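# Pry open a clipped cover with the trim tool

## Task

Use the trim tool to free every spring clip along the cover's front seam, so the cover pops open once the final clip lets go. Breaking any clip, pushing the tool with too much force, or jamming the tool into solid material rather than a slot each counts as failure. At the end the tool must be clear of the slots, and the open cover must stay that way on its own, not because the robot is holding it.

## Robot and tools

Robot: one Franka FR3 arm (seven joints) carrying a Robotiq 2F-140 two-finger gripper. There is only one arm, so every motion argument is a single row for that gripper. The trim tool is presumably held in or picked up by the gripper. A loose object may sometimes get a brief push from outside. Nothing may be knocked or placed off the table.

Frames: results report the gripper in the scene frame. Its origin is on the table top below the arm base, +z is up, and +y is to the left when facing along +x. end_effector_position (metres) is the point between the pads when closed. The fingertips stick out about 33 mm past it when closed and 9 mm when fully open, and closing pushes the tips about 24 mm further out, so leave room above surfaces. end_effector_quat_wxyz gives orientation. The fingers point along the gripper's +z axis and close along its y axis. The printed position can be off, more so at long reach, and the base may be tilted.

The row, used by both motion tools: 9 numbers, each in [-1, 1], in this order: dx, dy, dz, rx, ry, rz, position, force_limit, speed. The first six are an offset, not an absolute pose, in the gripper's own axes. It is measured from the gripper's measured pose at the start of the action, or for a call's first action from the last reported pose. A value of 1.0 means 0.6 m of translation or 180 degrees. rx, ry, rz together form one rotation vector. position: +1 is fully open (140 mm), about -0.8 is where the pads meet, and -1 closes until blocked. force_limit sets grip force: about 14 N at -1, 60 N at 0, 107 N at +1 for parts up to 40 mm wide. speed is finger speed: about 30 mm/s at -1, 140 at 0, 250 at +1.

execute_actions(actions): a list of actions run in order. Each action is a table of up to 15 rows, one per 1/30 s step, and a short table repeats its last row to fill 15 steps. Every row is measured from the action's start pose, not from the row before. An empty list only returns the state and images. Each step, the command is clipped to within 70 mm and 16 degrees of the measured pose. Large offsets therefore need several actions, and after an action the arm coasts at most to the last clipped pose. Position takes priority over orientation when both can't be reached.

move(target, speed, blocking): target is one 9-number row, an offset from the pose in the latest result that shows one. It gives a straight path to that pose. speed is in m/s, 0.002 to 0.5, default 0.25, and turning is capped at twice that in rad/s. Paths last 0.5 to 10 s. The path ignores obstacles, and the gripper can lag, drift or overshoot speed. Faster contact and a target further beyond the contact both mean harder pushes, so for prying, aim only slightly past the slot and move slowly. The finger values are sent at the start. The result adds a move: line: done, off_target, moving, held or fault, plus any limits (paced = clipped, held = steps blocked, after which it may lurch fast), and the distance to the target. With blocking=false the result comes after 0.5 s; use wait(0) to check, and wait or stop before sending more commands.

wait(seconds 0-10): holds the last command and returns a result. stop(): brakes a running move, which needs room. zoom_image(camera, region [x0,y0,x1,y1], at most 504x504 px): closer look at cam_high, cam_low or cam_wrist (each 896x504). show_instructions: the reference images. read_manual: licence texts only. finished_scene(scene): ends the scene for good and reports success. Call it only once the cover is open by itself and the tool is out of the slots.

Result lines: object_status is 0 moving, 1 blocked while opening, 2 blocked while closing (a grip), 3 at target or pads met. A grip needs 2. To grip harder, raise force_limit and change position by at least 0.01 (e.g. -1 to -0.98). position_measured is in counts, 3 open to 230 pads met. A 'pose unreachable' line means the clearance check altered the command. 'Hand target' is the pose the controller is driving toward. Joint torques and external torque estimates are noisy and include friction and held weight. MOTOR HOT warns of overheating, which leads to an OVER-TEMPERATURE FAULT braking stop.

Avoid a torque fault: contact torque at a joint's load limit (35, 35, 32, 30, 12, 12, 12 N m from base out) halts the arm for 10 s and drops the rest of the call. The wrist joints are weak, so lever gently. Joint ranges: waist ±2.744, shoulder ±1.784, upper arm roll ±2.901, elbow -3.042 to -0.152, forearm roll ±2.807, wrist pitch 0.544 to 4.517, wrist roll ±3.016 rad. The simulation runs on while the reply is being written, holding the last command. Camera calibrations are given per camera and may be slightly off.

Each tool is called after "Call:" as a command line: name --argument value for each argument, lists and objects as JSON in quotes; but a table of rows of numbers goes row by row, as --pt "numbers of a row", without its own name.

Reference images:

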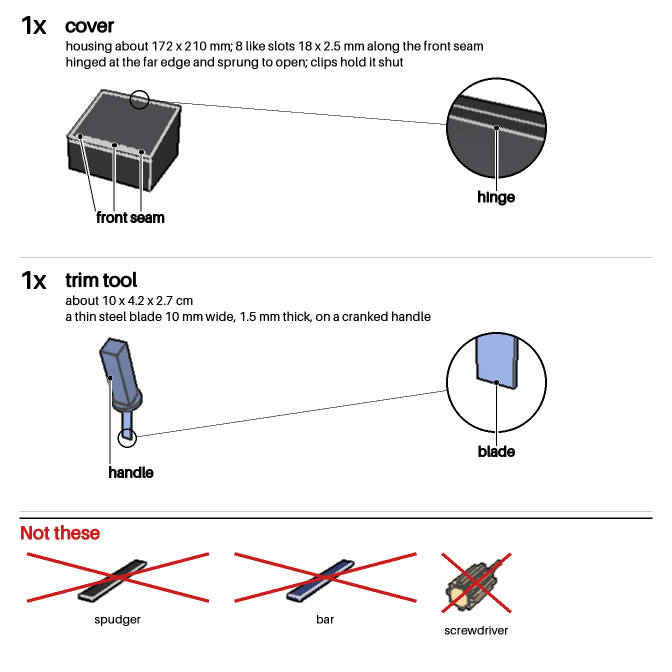

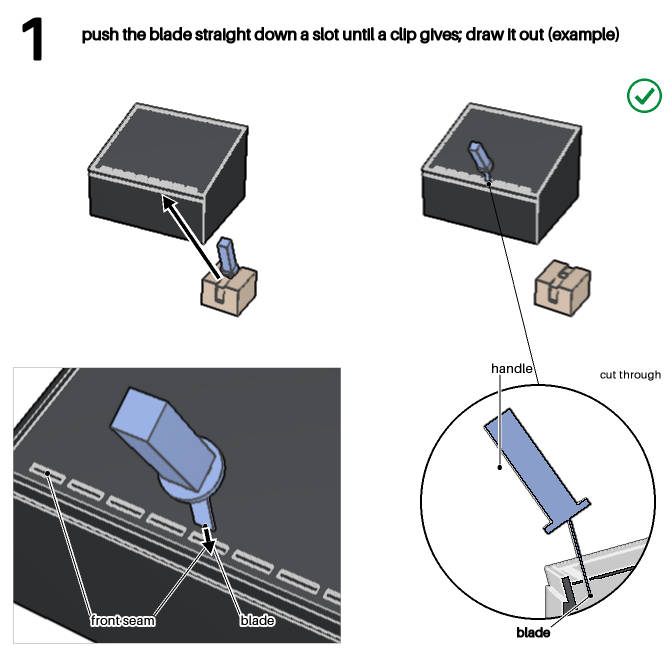

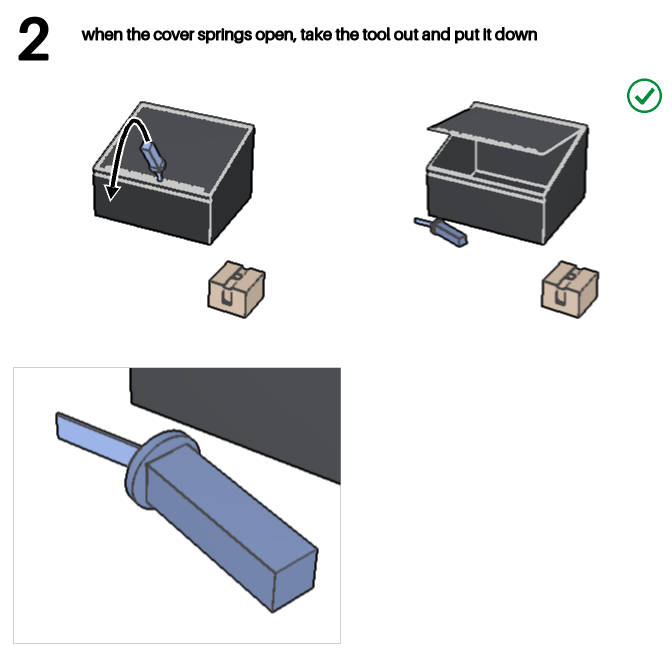

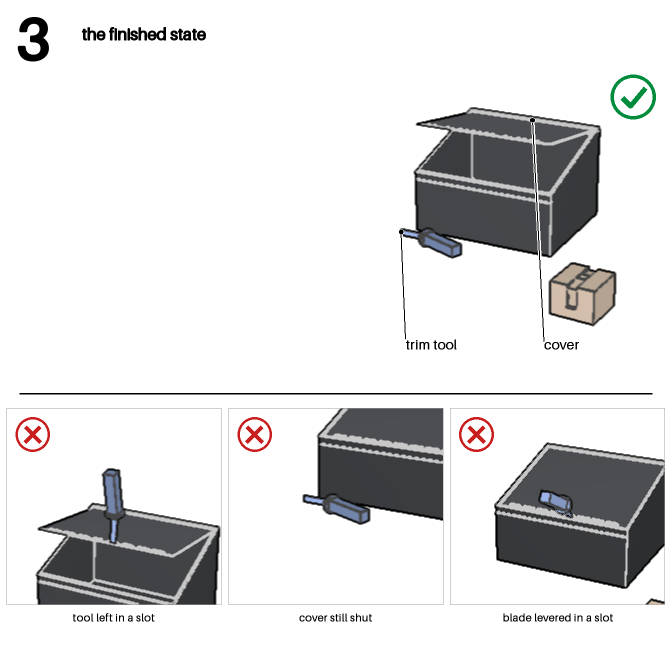

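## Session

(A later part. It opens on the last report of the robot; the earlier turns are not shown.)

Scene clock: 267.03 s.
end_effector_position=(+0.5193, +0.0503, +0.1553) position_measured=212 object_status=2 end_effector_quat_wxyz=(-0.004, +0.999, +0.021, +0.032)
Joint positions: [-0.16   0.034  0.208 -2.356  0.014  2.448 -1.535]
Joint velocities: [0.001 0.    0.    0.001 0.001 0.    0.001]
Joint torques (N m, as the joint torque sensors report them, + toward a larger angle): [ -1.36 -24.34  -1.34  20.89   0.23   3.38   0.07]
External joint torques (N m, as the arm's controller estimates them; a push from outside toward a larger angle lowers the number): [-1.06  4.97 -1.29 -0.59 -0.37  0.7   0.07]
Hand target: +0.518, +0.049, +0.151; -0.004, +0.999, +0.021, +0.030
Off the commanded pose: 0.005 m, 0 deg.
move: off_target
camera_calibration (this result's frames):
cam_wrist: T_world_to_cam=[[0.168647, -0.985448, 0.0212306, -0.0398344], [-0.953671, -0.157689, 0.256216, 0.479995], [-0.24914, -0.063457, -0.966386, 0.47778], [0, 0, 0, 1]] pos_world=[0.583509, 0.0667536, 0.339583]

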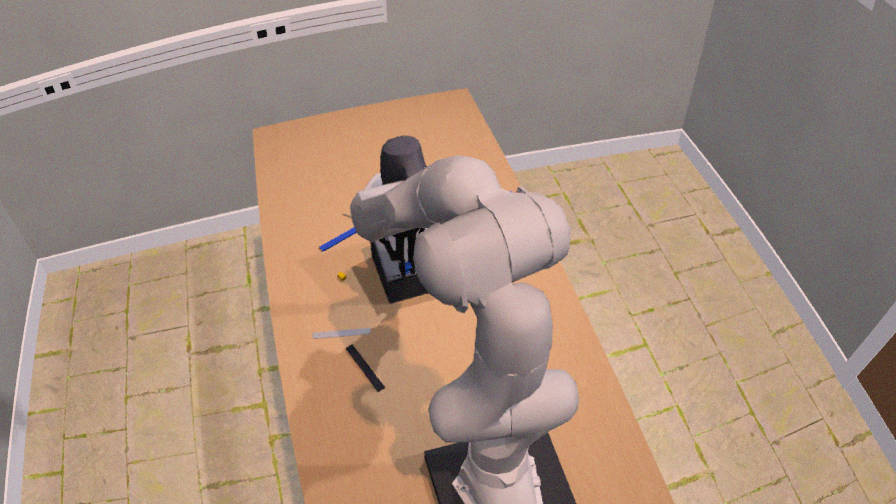

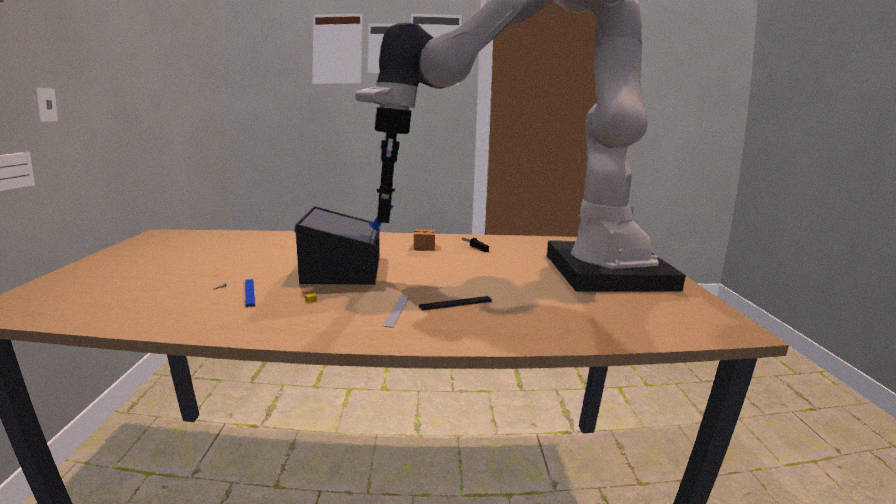

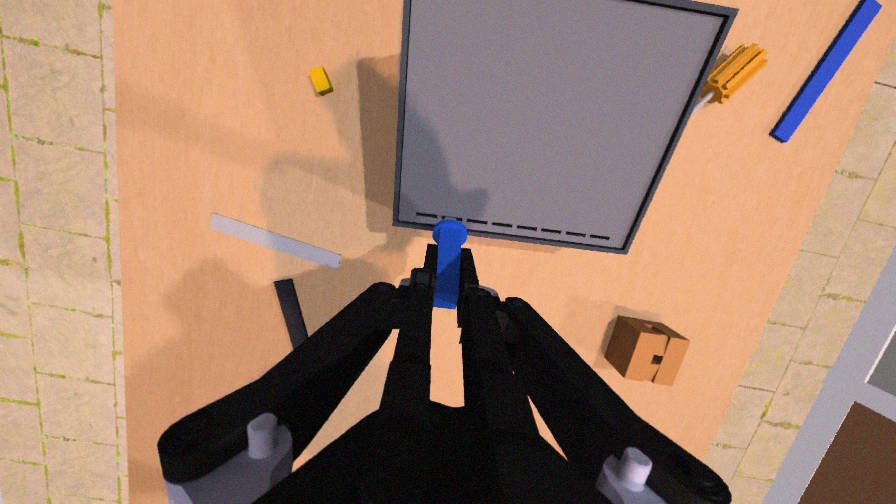

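Call:
move --target '[-0.00645,0,-0.028,0,-0.0006,0,-1,0.8,-0.6]' --speed 0.012

Call:
move --target '[0.0015,0.042,0.0093,-0.0013,0.0004,-0.002,-1,0.8,-0.6]' --speed 0.015

Call:
zoom_image --camera "cam_wrist" --region '[434,202,474,227]'

Scene clock: 271.00 s.
end_effector_position=(+0.5159, +0.0499, +0.1713) position_measured=212 object_status=2 end_effector_quat_wxyz=(-0.003, +0.999, +0.019, +0.033)
Joint positions: [-0.16  -0.005  0.208 -2.356  0.023  2.411 -1.538]
Joint velocities: [-0.001 -0.001  0.001 -0.     0.001 -0.009 -0.003]
Joint torques (N m, as the joint torque sensors report them, + toward a larger angle): [ -0.44 -29.95  -0.99  22.32   1.76   2.13  -0.22]
External joint torques (N m, as the arm's controller estimates them; a push from outside toward a larger angle lowers the number): [-0.07 -1.59 -0.59  0.44  1.13 -0.55 -0.22]
Hand target: +0.514, +0.050, +0.172; -0.004, +0.999, +0.021, +0.031
Off the commanded pose: 0.002 m, 0 deg.
move: done
camera_calibration (this result's frames):
cam_wrist: T_world_to_cam=[[0.164805, -0.986069, 0.0225417, -0.0381064], [-0.954667, -0.153729, 0.254908, 0.473075], [-0.247891, -0.0635298, -0.966703, 0.491777], [0, 0, 0, 1]] pos_world=[0.579817, 0.0663923, 0.35567]

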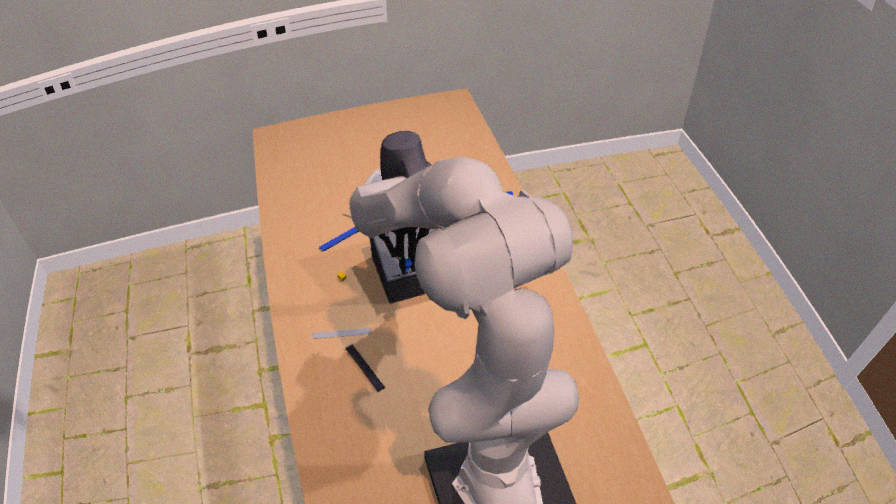

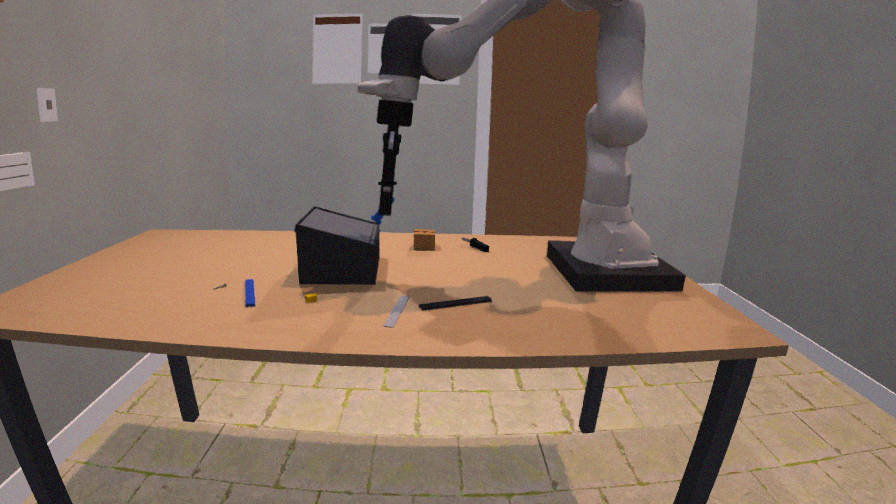

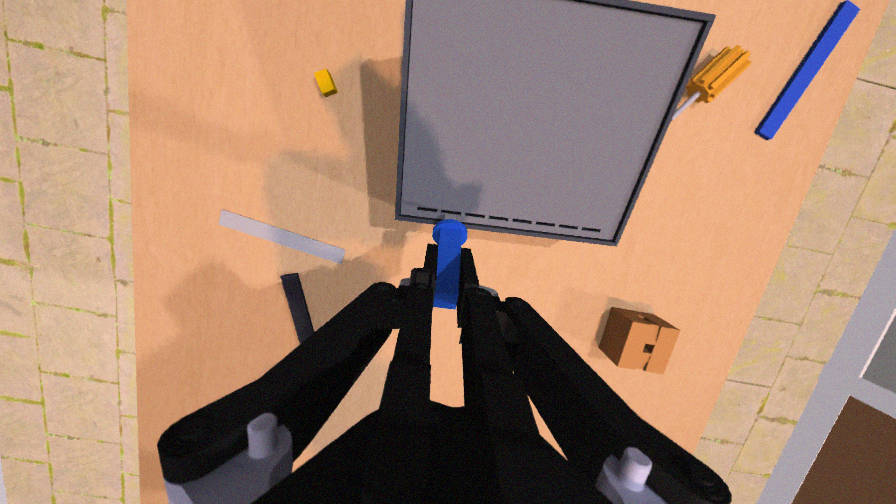

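Scene clock: 272.93 s.
end_effector_position=(+0.5180, +0.0278, +0.1672) position_measured=212 object_status=2 end_effector_quat_wxyz=(-0.003, +0.999, +0.017, +0.033)
Joint positions: [-0.179  0.004  0.185 -2.358  0.023  2.423 -1.578]
Joint velocities: [-0.001 -0.001  0.001  0.001  0.     0.003 -0.017]
Joint torques (N m, as the joint torque sensors report them, + toward a larger angle): [ -1.72 -26.96  -2.1   22.02  -0.18   3.38  -0.21]
External joint torques (N m, as the arm's controller estimates them; a push from outside toward a larger angle lowers the number): [-1.47  1.87 -1.86  0.22 -0.8   0.71 -0.21]
Hand target: +0.518, +0.025, +0.166; -0.001, +0.999, +0.022, +0.034
Off the commanded pose: 0.003 m, 1 deg.
move: done
camera_calibration (this result's frames):
cam_wrist: T_world_to_cam=[[0.161295, -0.986626, 0.0235082, -0.0585187], [-0.955438, -0.15014, 0.254159, 0.473231], [-0.247231, -0.0634552, -0.966877, 0.486665], [0, 0, 0, 1]] pos_world=[0.5819, 0.0441963, 0.351644]

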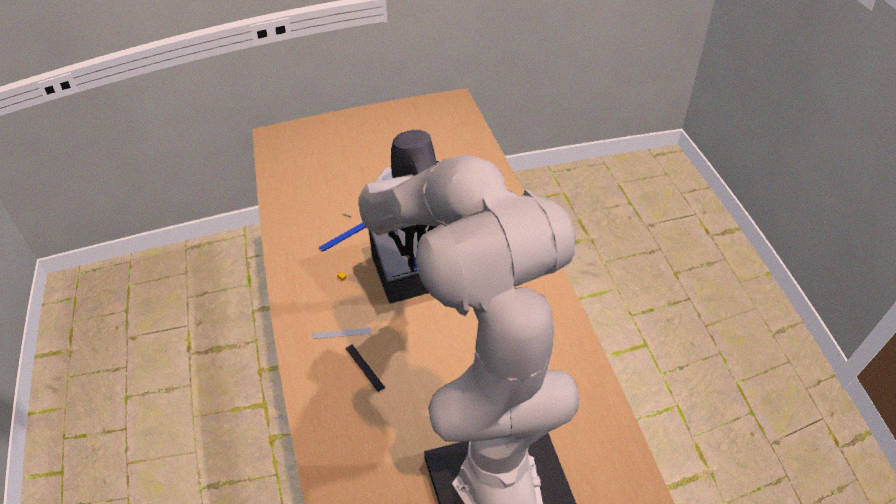

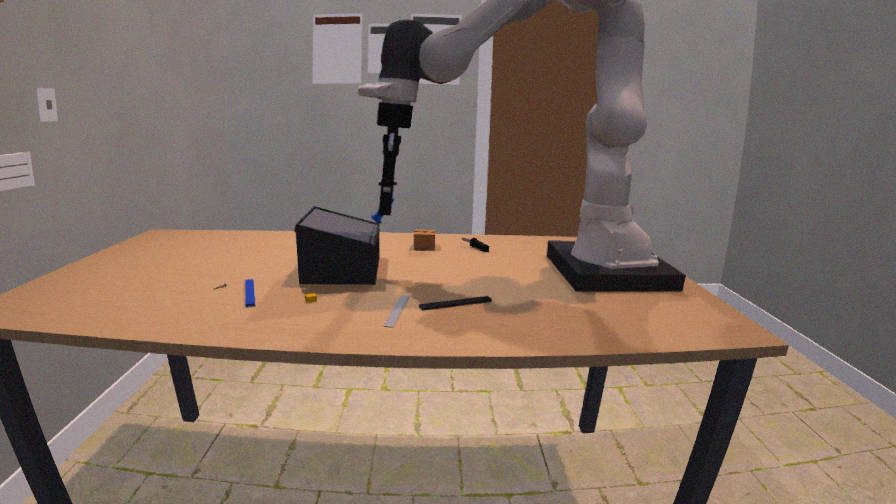

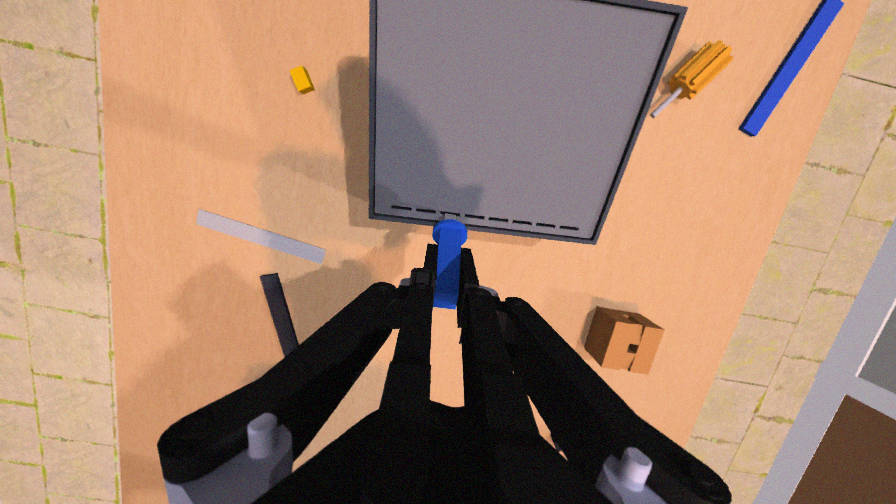

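Region (434, 202, 474, 227) of cam_wrist's 896x504 image, scaled by 12.600, with more detail than that image has; it fills the top 315 rows of this view, and the rest is white.

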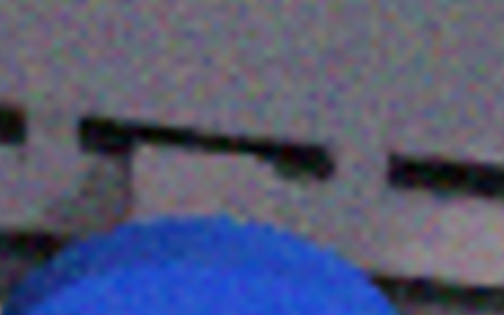

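Call:
wait --seconds 0

Call:
zoom_image --camera "cam_wrist" --region '[434,202,474,227]'

Scene clock: 275.67 s.
end_effector_position=(+0.5181, +0.0277, +0.1672) position_measured=212 object_status=2 end_effector_quat_wxyz=(-0.003, +0.999, +0.019, +0.033)
Joint positions: [-0.179  0.004  0.185 -2.358  0.023  2.423 -1.582]
Joint velocities: [ 0.001 -0.    -0.     0.    -0.001  0.001 -0.001]
Joint torques (N m, as the joint torque sensors report them, + toward a larger angle): [ -1.88 -27.07  -2.17  22.1   -0.14   3.09  -0.24]
External joint torques (N m, as the arm's controller estimates them; a push from outside toward a larger angle lowers the number): [-1.58  1.73 -1.89  0.3  -0.76  0.41 -0.25]
Hand target: +0.518, +0.025, +0.166; -0.001, +0.999, +0.022, +0.034
Off the commanded pose: 0.003 m, 0 deg.
camera_calibration (this result's frames):
cam_wrist: T_world_to_cam=[[0.165684, -0.985889, 0.0238981, -0.0609768], [-0.954852, -0.154314, 0.25386, 0.473168], [-0.24659, -0.0648796, -0.966946, 0.48634], [0, 0, 0, 1]] pos_world=[0.581835, 0.0444536, 0.351603]

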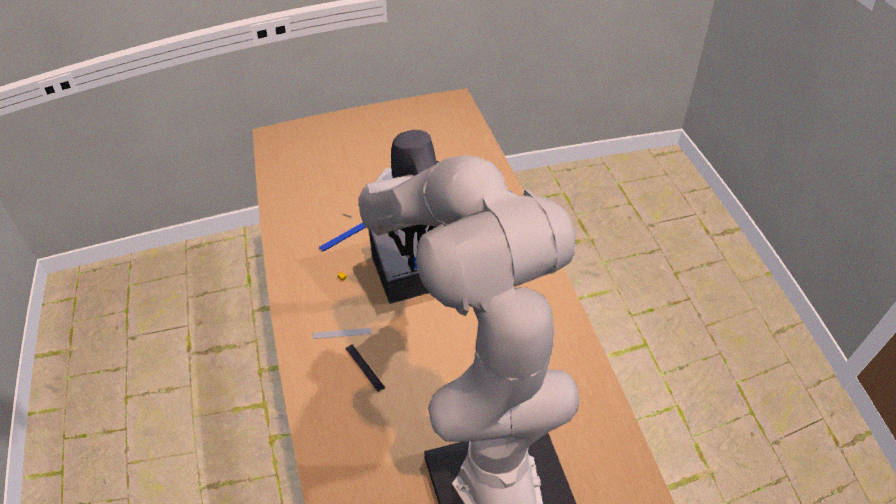

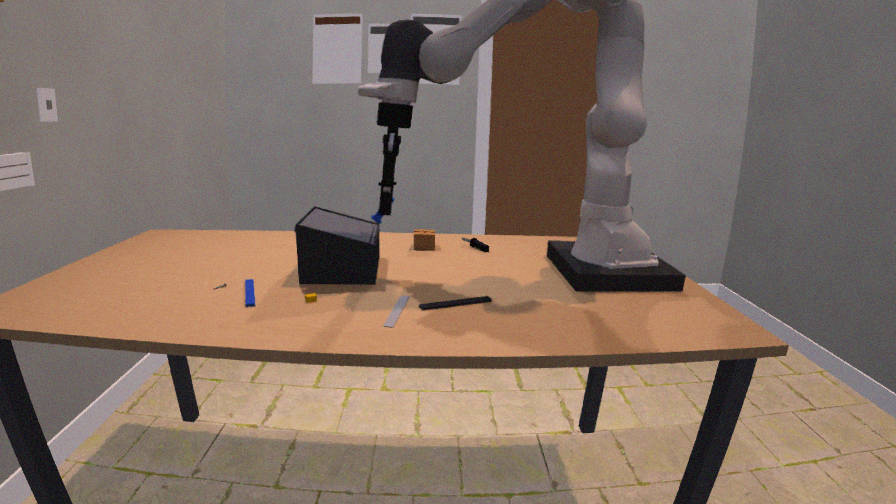

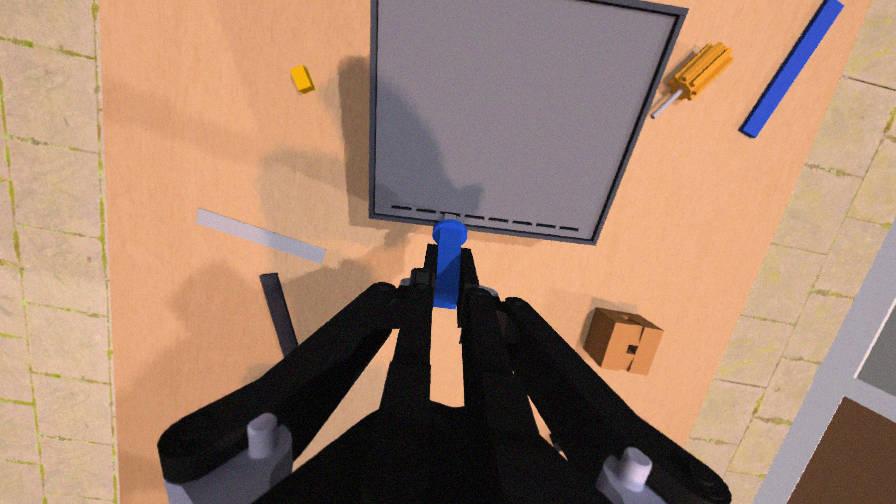

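Region (434, 202, 474, 227) of cam_wrist's 896x504 image, scaled by 12.600, with more detail than that image has; it fills the top 315 rows of this view, and the rest is white.

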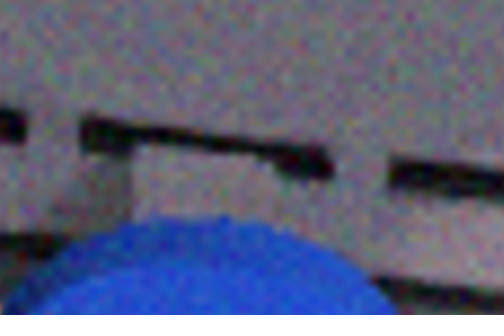

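Call:
move --target '[0.0020,0.002,0.0091,0,0.00016,0,-1,0.8,-0.6]' --speed 0.004

Call:
zoom_image --camera "cam_wrist" --region '[434,202,474,227]'

Scene clock: 281.90 s.
end_effector_position=(+0.5188, +0.0280, +0.1625) position_measured=212 object_status=2 end_effector_quat_wxyz=(-0.003, +0.999, +0.019, +0.033)
Joint positions: [-0.179  0.015  0.185 -2.358  0.023  2.433 -1.582]
Joint velocities: [-0.     0.     0.     0.     0.     0.002 -0.002]
Joint torques (N m, as the joint torque sensors report them, + toward a larger angle): [ -1.2  -27.02  -1.31  22.82  -0.1    3.08   0.12]
External joint torques (N m, as the arm's controller estimates them; a push from outside toward a larger angle lowers the number): [-0.85  2.1  -1.06  1.1  -0.71  0.39  0.12]
Hand target: +0.520, +0.027, +0.162; -0.002, +0.999, +0.019, +0.034
Off the commanded pose: 0.002 m, 0 deg.
move: done
camera_calibration (this result's frames):
cam_wrist: T_world_to_cam=[[0.165547, -0.985959, 0.0218796, -0.0602625], [-0.954496, -0.154605, 0.25502, 0.474637], [-0.248057, -0.0631018, -0.966688, 0.482671], [0, 0, 0, 1]] pos_world=[0.582745, 0.0444224, 0.346869]

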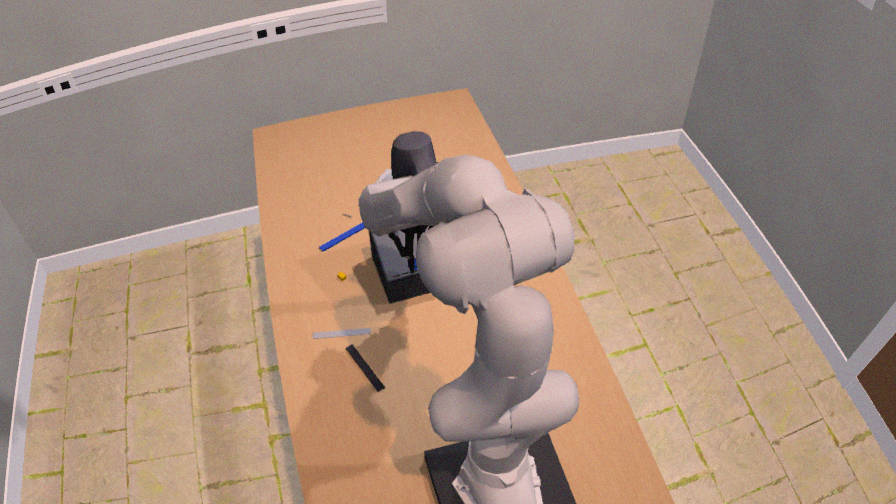

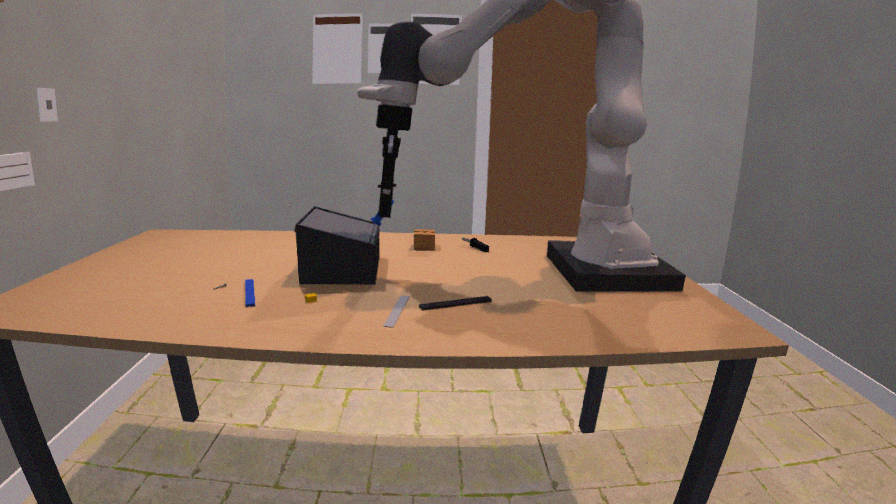

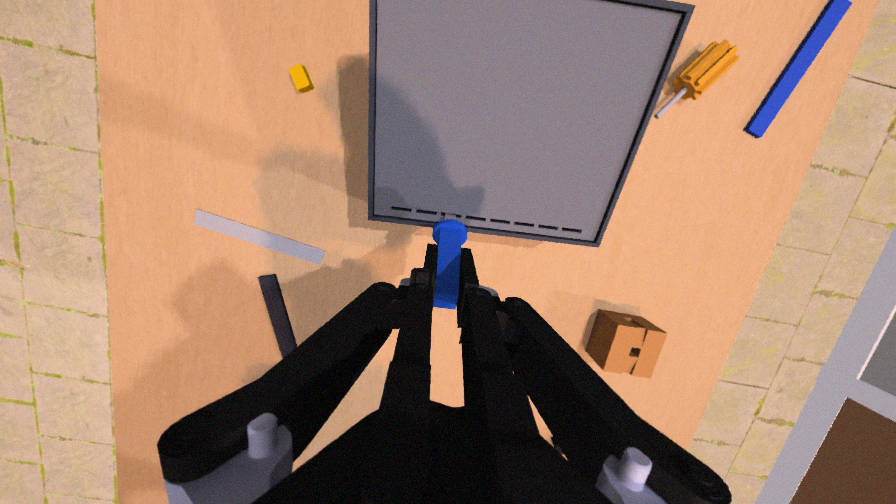

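Region (434, 202, 474, 227) of cam_wrist's 896x504 image, scaled by 12.600, with more detail than that image has; it fills the top 315 rows of this view, and the rest is white.

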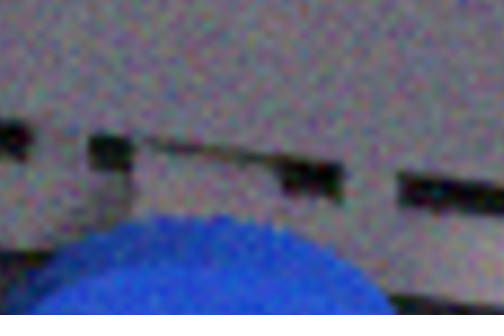

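In. Continue.

Call:
move --target '[0.0020,0.003,0.0085,0,0.0003,0,-1,0.8,-0.6]' --speed 0.005

Call:
move --target '[0.0020,0.003,0.0080,0,0.0003,0,-1,0.8,-0.6]' --speed 0.004

Scene clock: 285.27 s.
end_effector_position=(+0.5197, +0.0284, +0.1585) position_measured=212 object_status=2 end_effector_quat_wxyz=(-0.004, +0.999, +0.019, +0.033)
Joint positions: [-0.179  0.025  0.185 -2.358  0.023  2.443 -1.582]
Joint velocities: [-0.     0.001 -0.     0.001 -0.     0.001  0.001]
Joint torques (N m, as the joint torque sensors report them, + toward a larger angle): [ -1.58 -27.57  -1.68  22.51  -0.02   2.98   0.04]
External joint torques (N m, as the arm's controller estimates them; a push from outside toward a larger angle lowers the number): [-1.18  1.78 -1.44  0.88 -0.62  0.29  0.04]
Hand target: +0.520, +0.026, +0.158; -0.003, +0.999, +0.019, +0.033
Off the commanded pose: 0.002 m, 0 deg.
move: done
camera_calibration (this result's frames):
cam_wrist: T_world_to_cam=[[0.165368, -0.986024, 0.0202312, -0.0596595], [-0.95452, -0.154856, 0.254777, 0.476684], [-0.248083, -0.0614429, -0.966788, 0.479007], [0, 0, 0, 1]] pos_world=[0.583704, 0.0444234, 0.342857]

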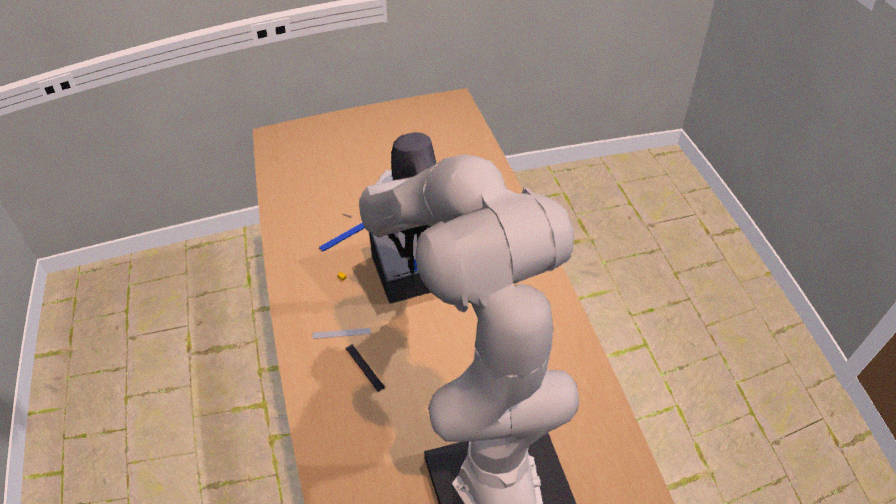

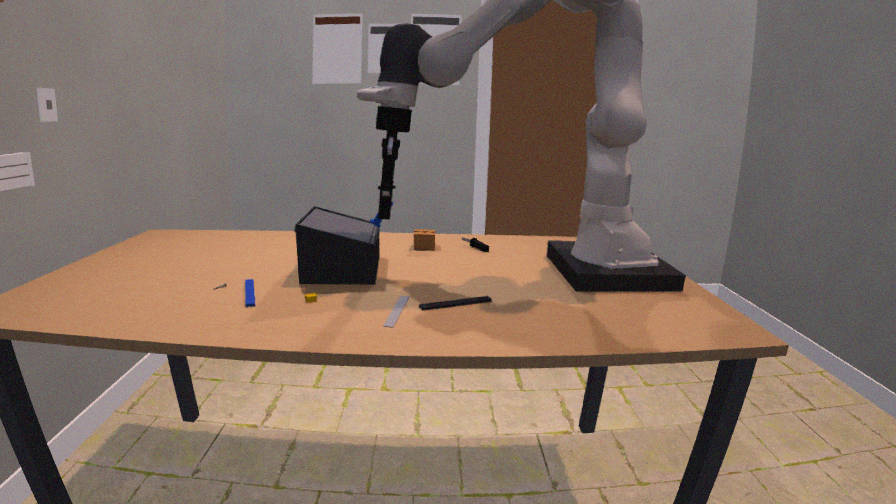

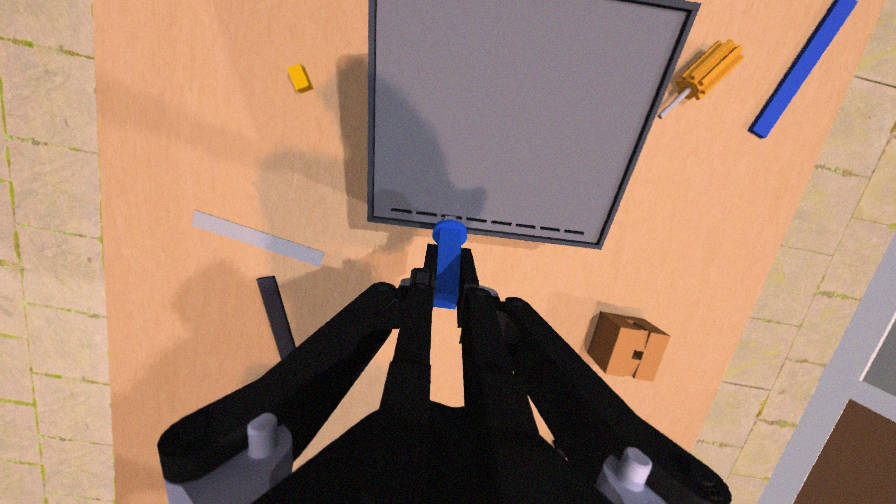

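Scene clock: 286.80 s.
end_effector_position=(+0.5205, +0.0286, +0.1553) position_measured=212 object_status=2 end_effector_quat_wxyz=(-0.005, +0.999, +0.019, +0.033)
Joint positions: [-0.179  0.033  0.185 -2.358  0.023  2.45  -1.582]
Joint velocities: [-0.001  0.001 -0.001  0.     0.    -0.001 -0.001]
Joint torques (N m, as the joint torque sensors report them, + toward a larger angle): [ -1.45 -26.99  -1.85  22.7    0.02   3.18   0.06]
External joint torques (N m, as the arm's controller estimates them; a push from outside toward a larger angle lowers the number): [-0.97  2.46 -1.59  1.18 -0.59  0.49  0.06]
Hand target: +0.521, +0.027, +0.154; -0.004, +0.999, +0.019, +0.033
Off the commanded pose: 0.003 m, 0 deg.
move: done
camera_calibration (this result's frames):
cam_wrist: T_world_to_cam=[[0.165204, -0.986078, 0.0189214, -0.0591819], [-0.954582, -0.155046, 0.254427, 0.478418], [-0.247952, -0.0600945, -0.966907, 0.476041], [0, 0, 0, 1]] pos_world=[0.584501, 0.0444261, 0.339685]

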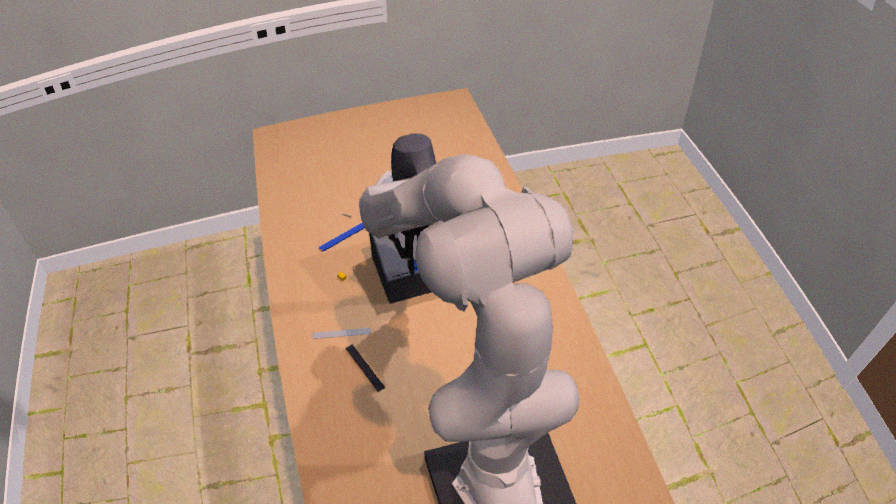

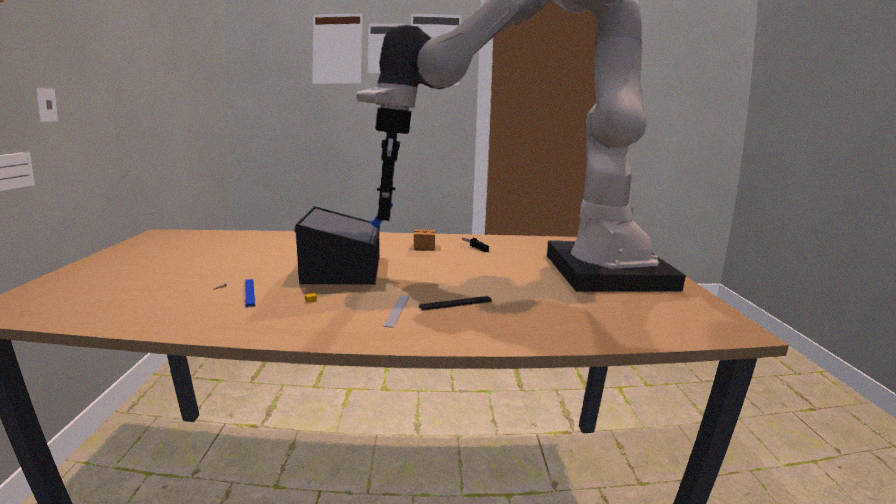

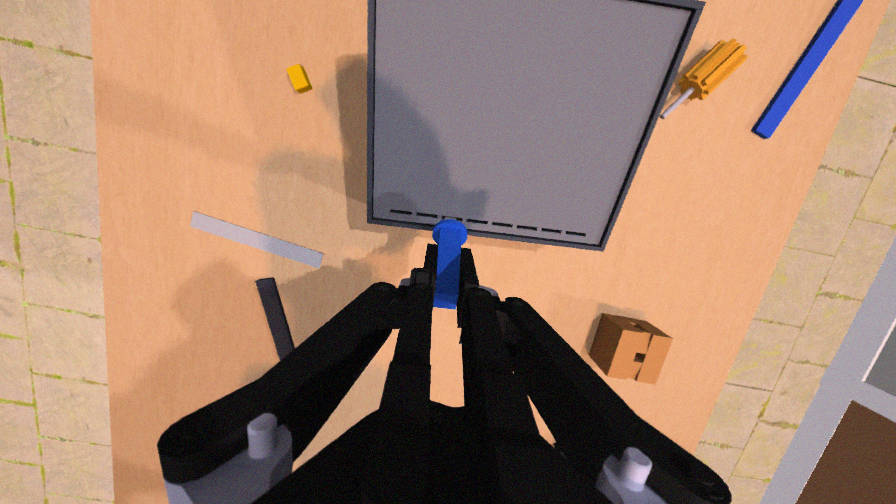

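Call:
move --target '[-0.00263,0.002,0.00745,0,-0.00146,0,-1,0.8,-0.6]' --speed 0.004

Scene clock: 289.63 s.
end_effector_position=(+0.5205, +0.0286, +0.1552) position_measured=212 object_status=2 end_effector_quat_wxyz=(-0.005, +0.999, +0.019, +0.033)
Joint positions: [-0.179  0.033  0.185 -2.358  0.023  2.451 -1.582]
Joint velocities: [-0.001  0.001  0.001  0.001 -0.001  0.001 -0.   ]
Joint torques (N m, as the joint torque sensors report them, + toward a larger angle): [ -1.16 -24.42  -1.36  20.89   0.25   3.38   0.06]
External joint torques (N m, as the arm's controller estimates them; a push from outside toward a larger angle lowers the number): [-0.78  5.02 -1.19 -0.61 -0.34  0.7   0.06]
Hand target: +0.519, +0.027, +0.151; -0.005, +0.999, +0.019, +0.031
Off the commanded pose: 0.005 m, 0 deg.
move: off_target
camera_calibration (this result's frames):
cam_wrist: T_world_to_cam=[[0.165198, -0.986079, 0.0189088, -0.0591776], [-0.95458, -0.155042, 0.254438, 0.478425], [-0.247964, -0.0600826, -0.966904, 0.476025], [0, 0, 0, 1]] pos_world=[0.584509, 0.0444232, 0.33966]

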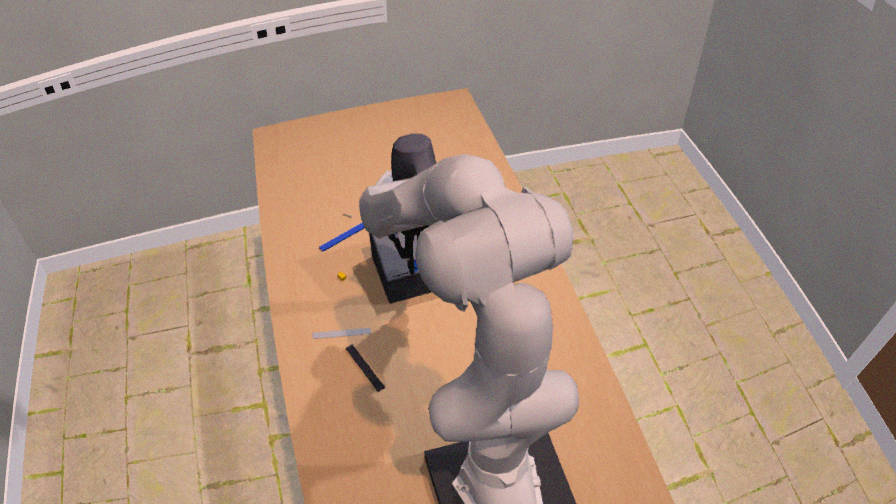

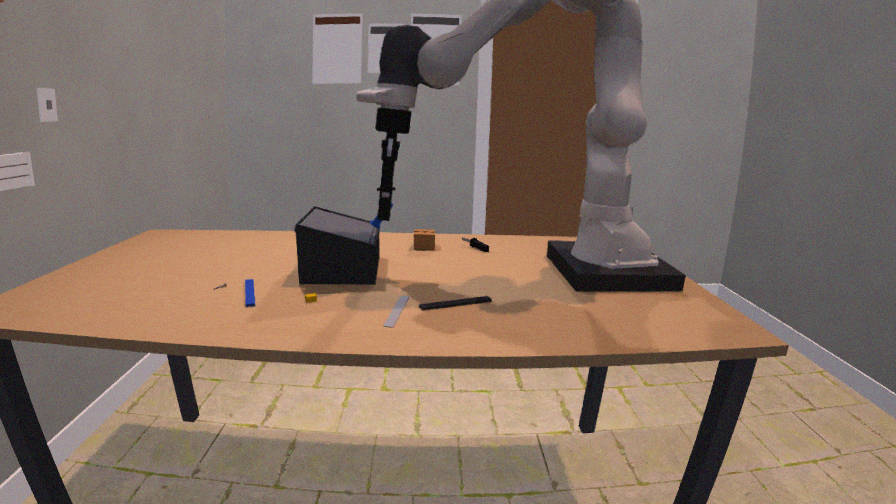

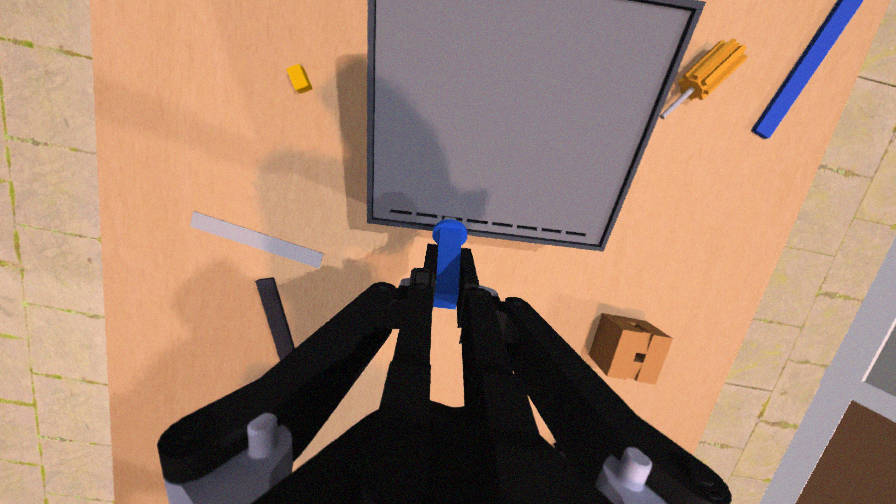

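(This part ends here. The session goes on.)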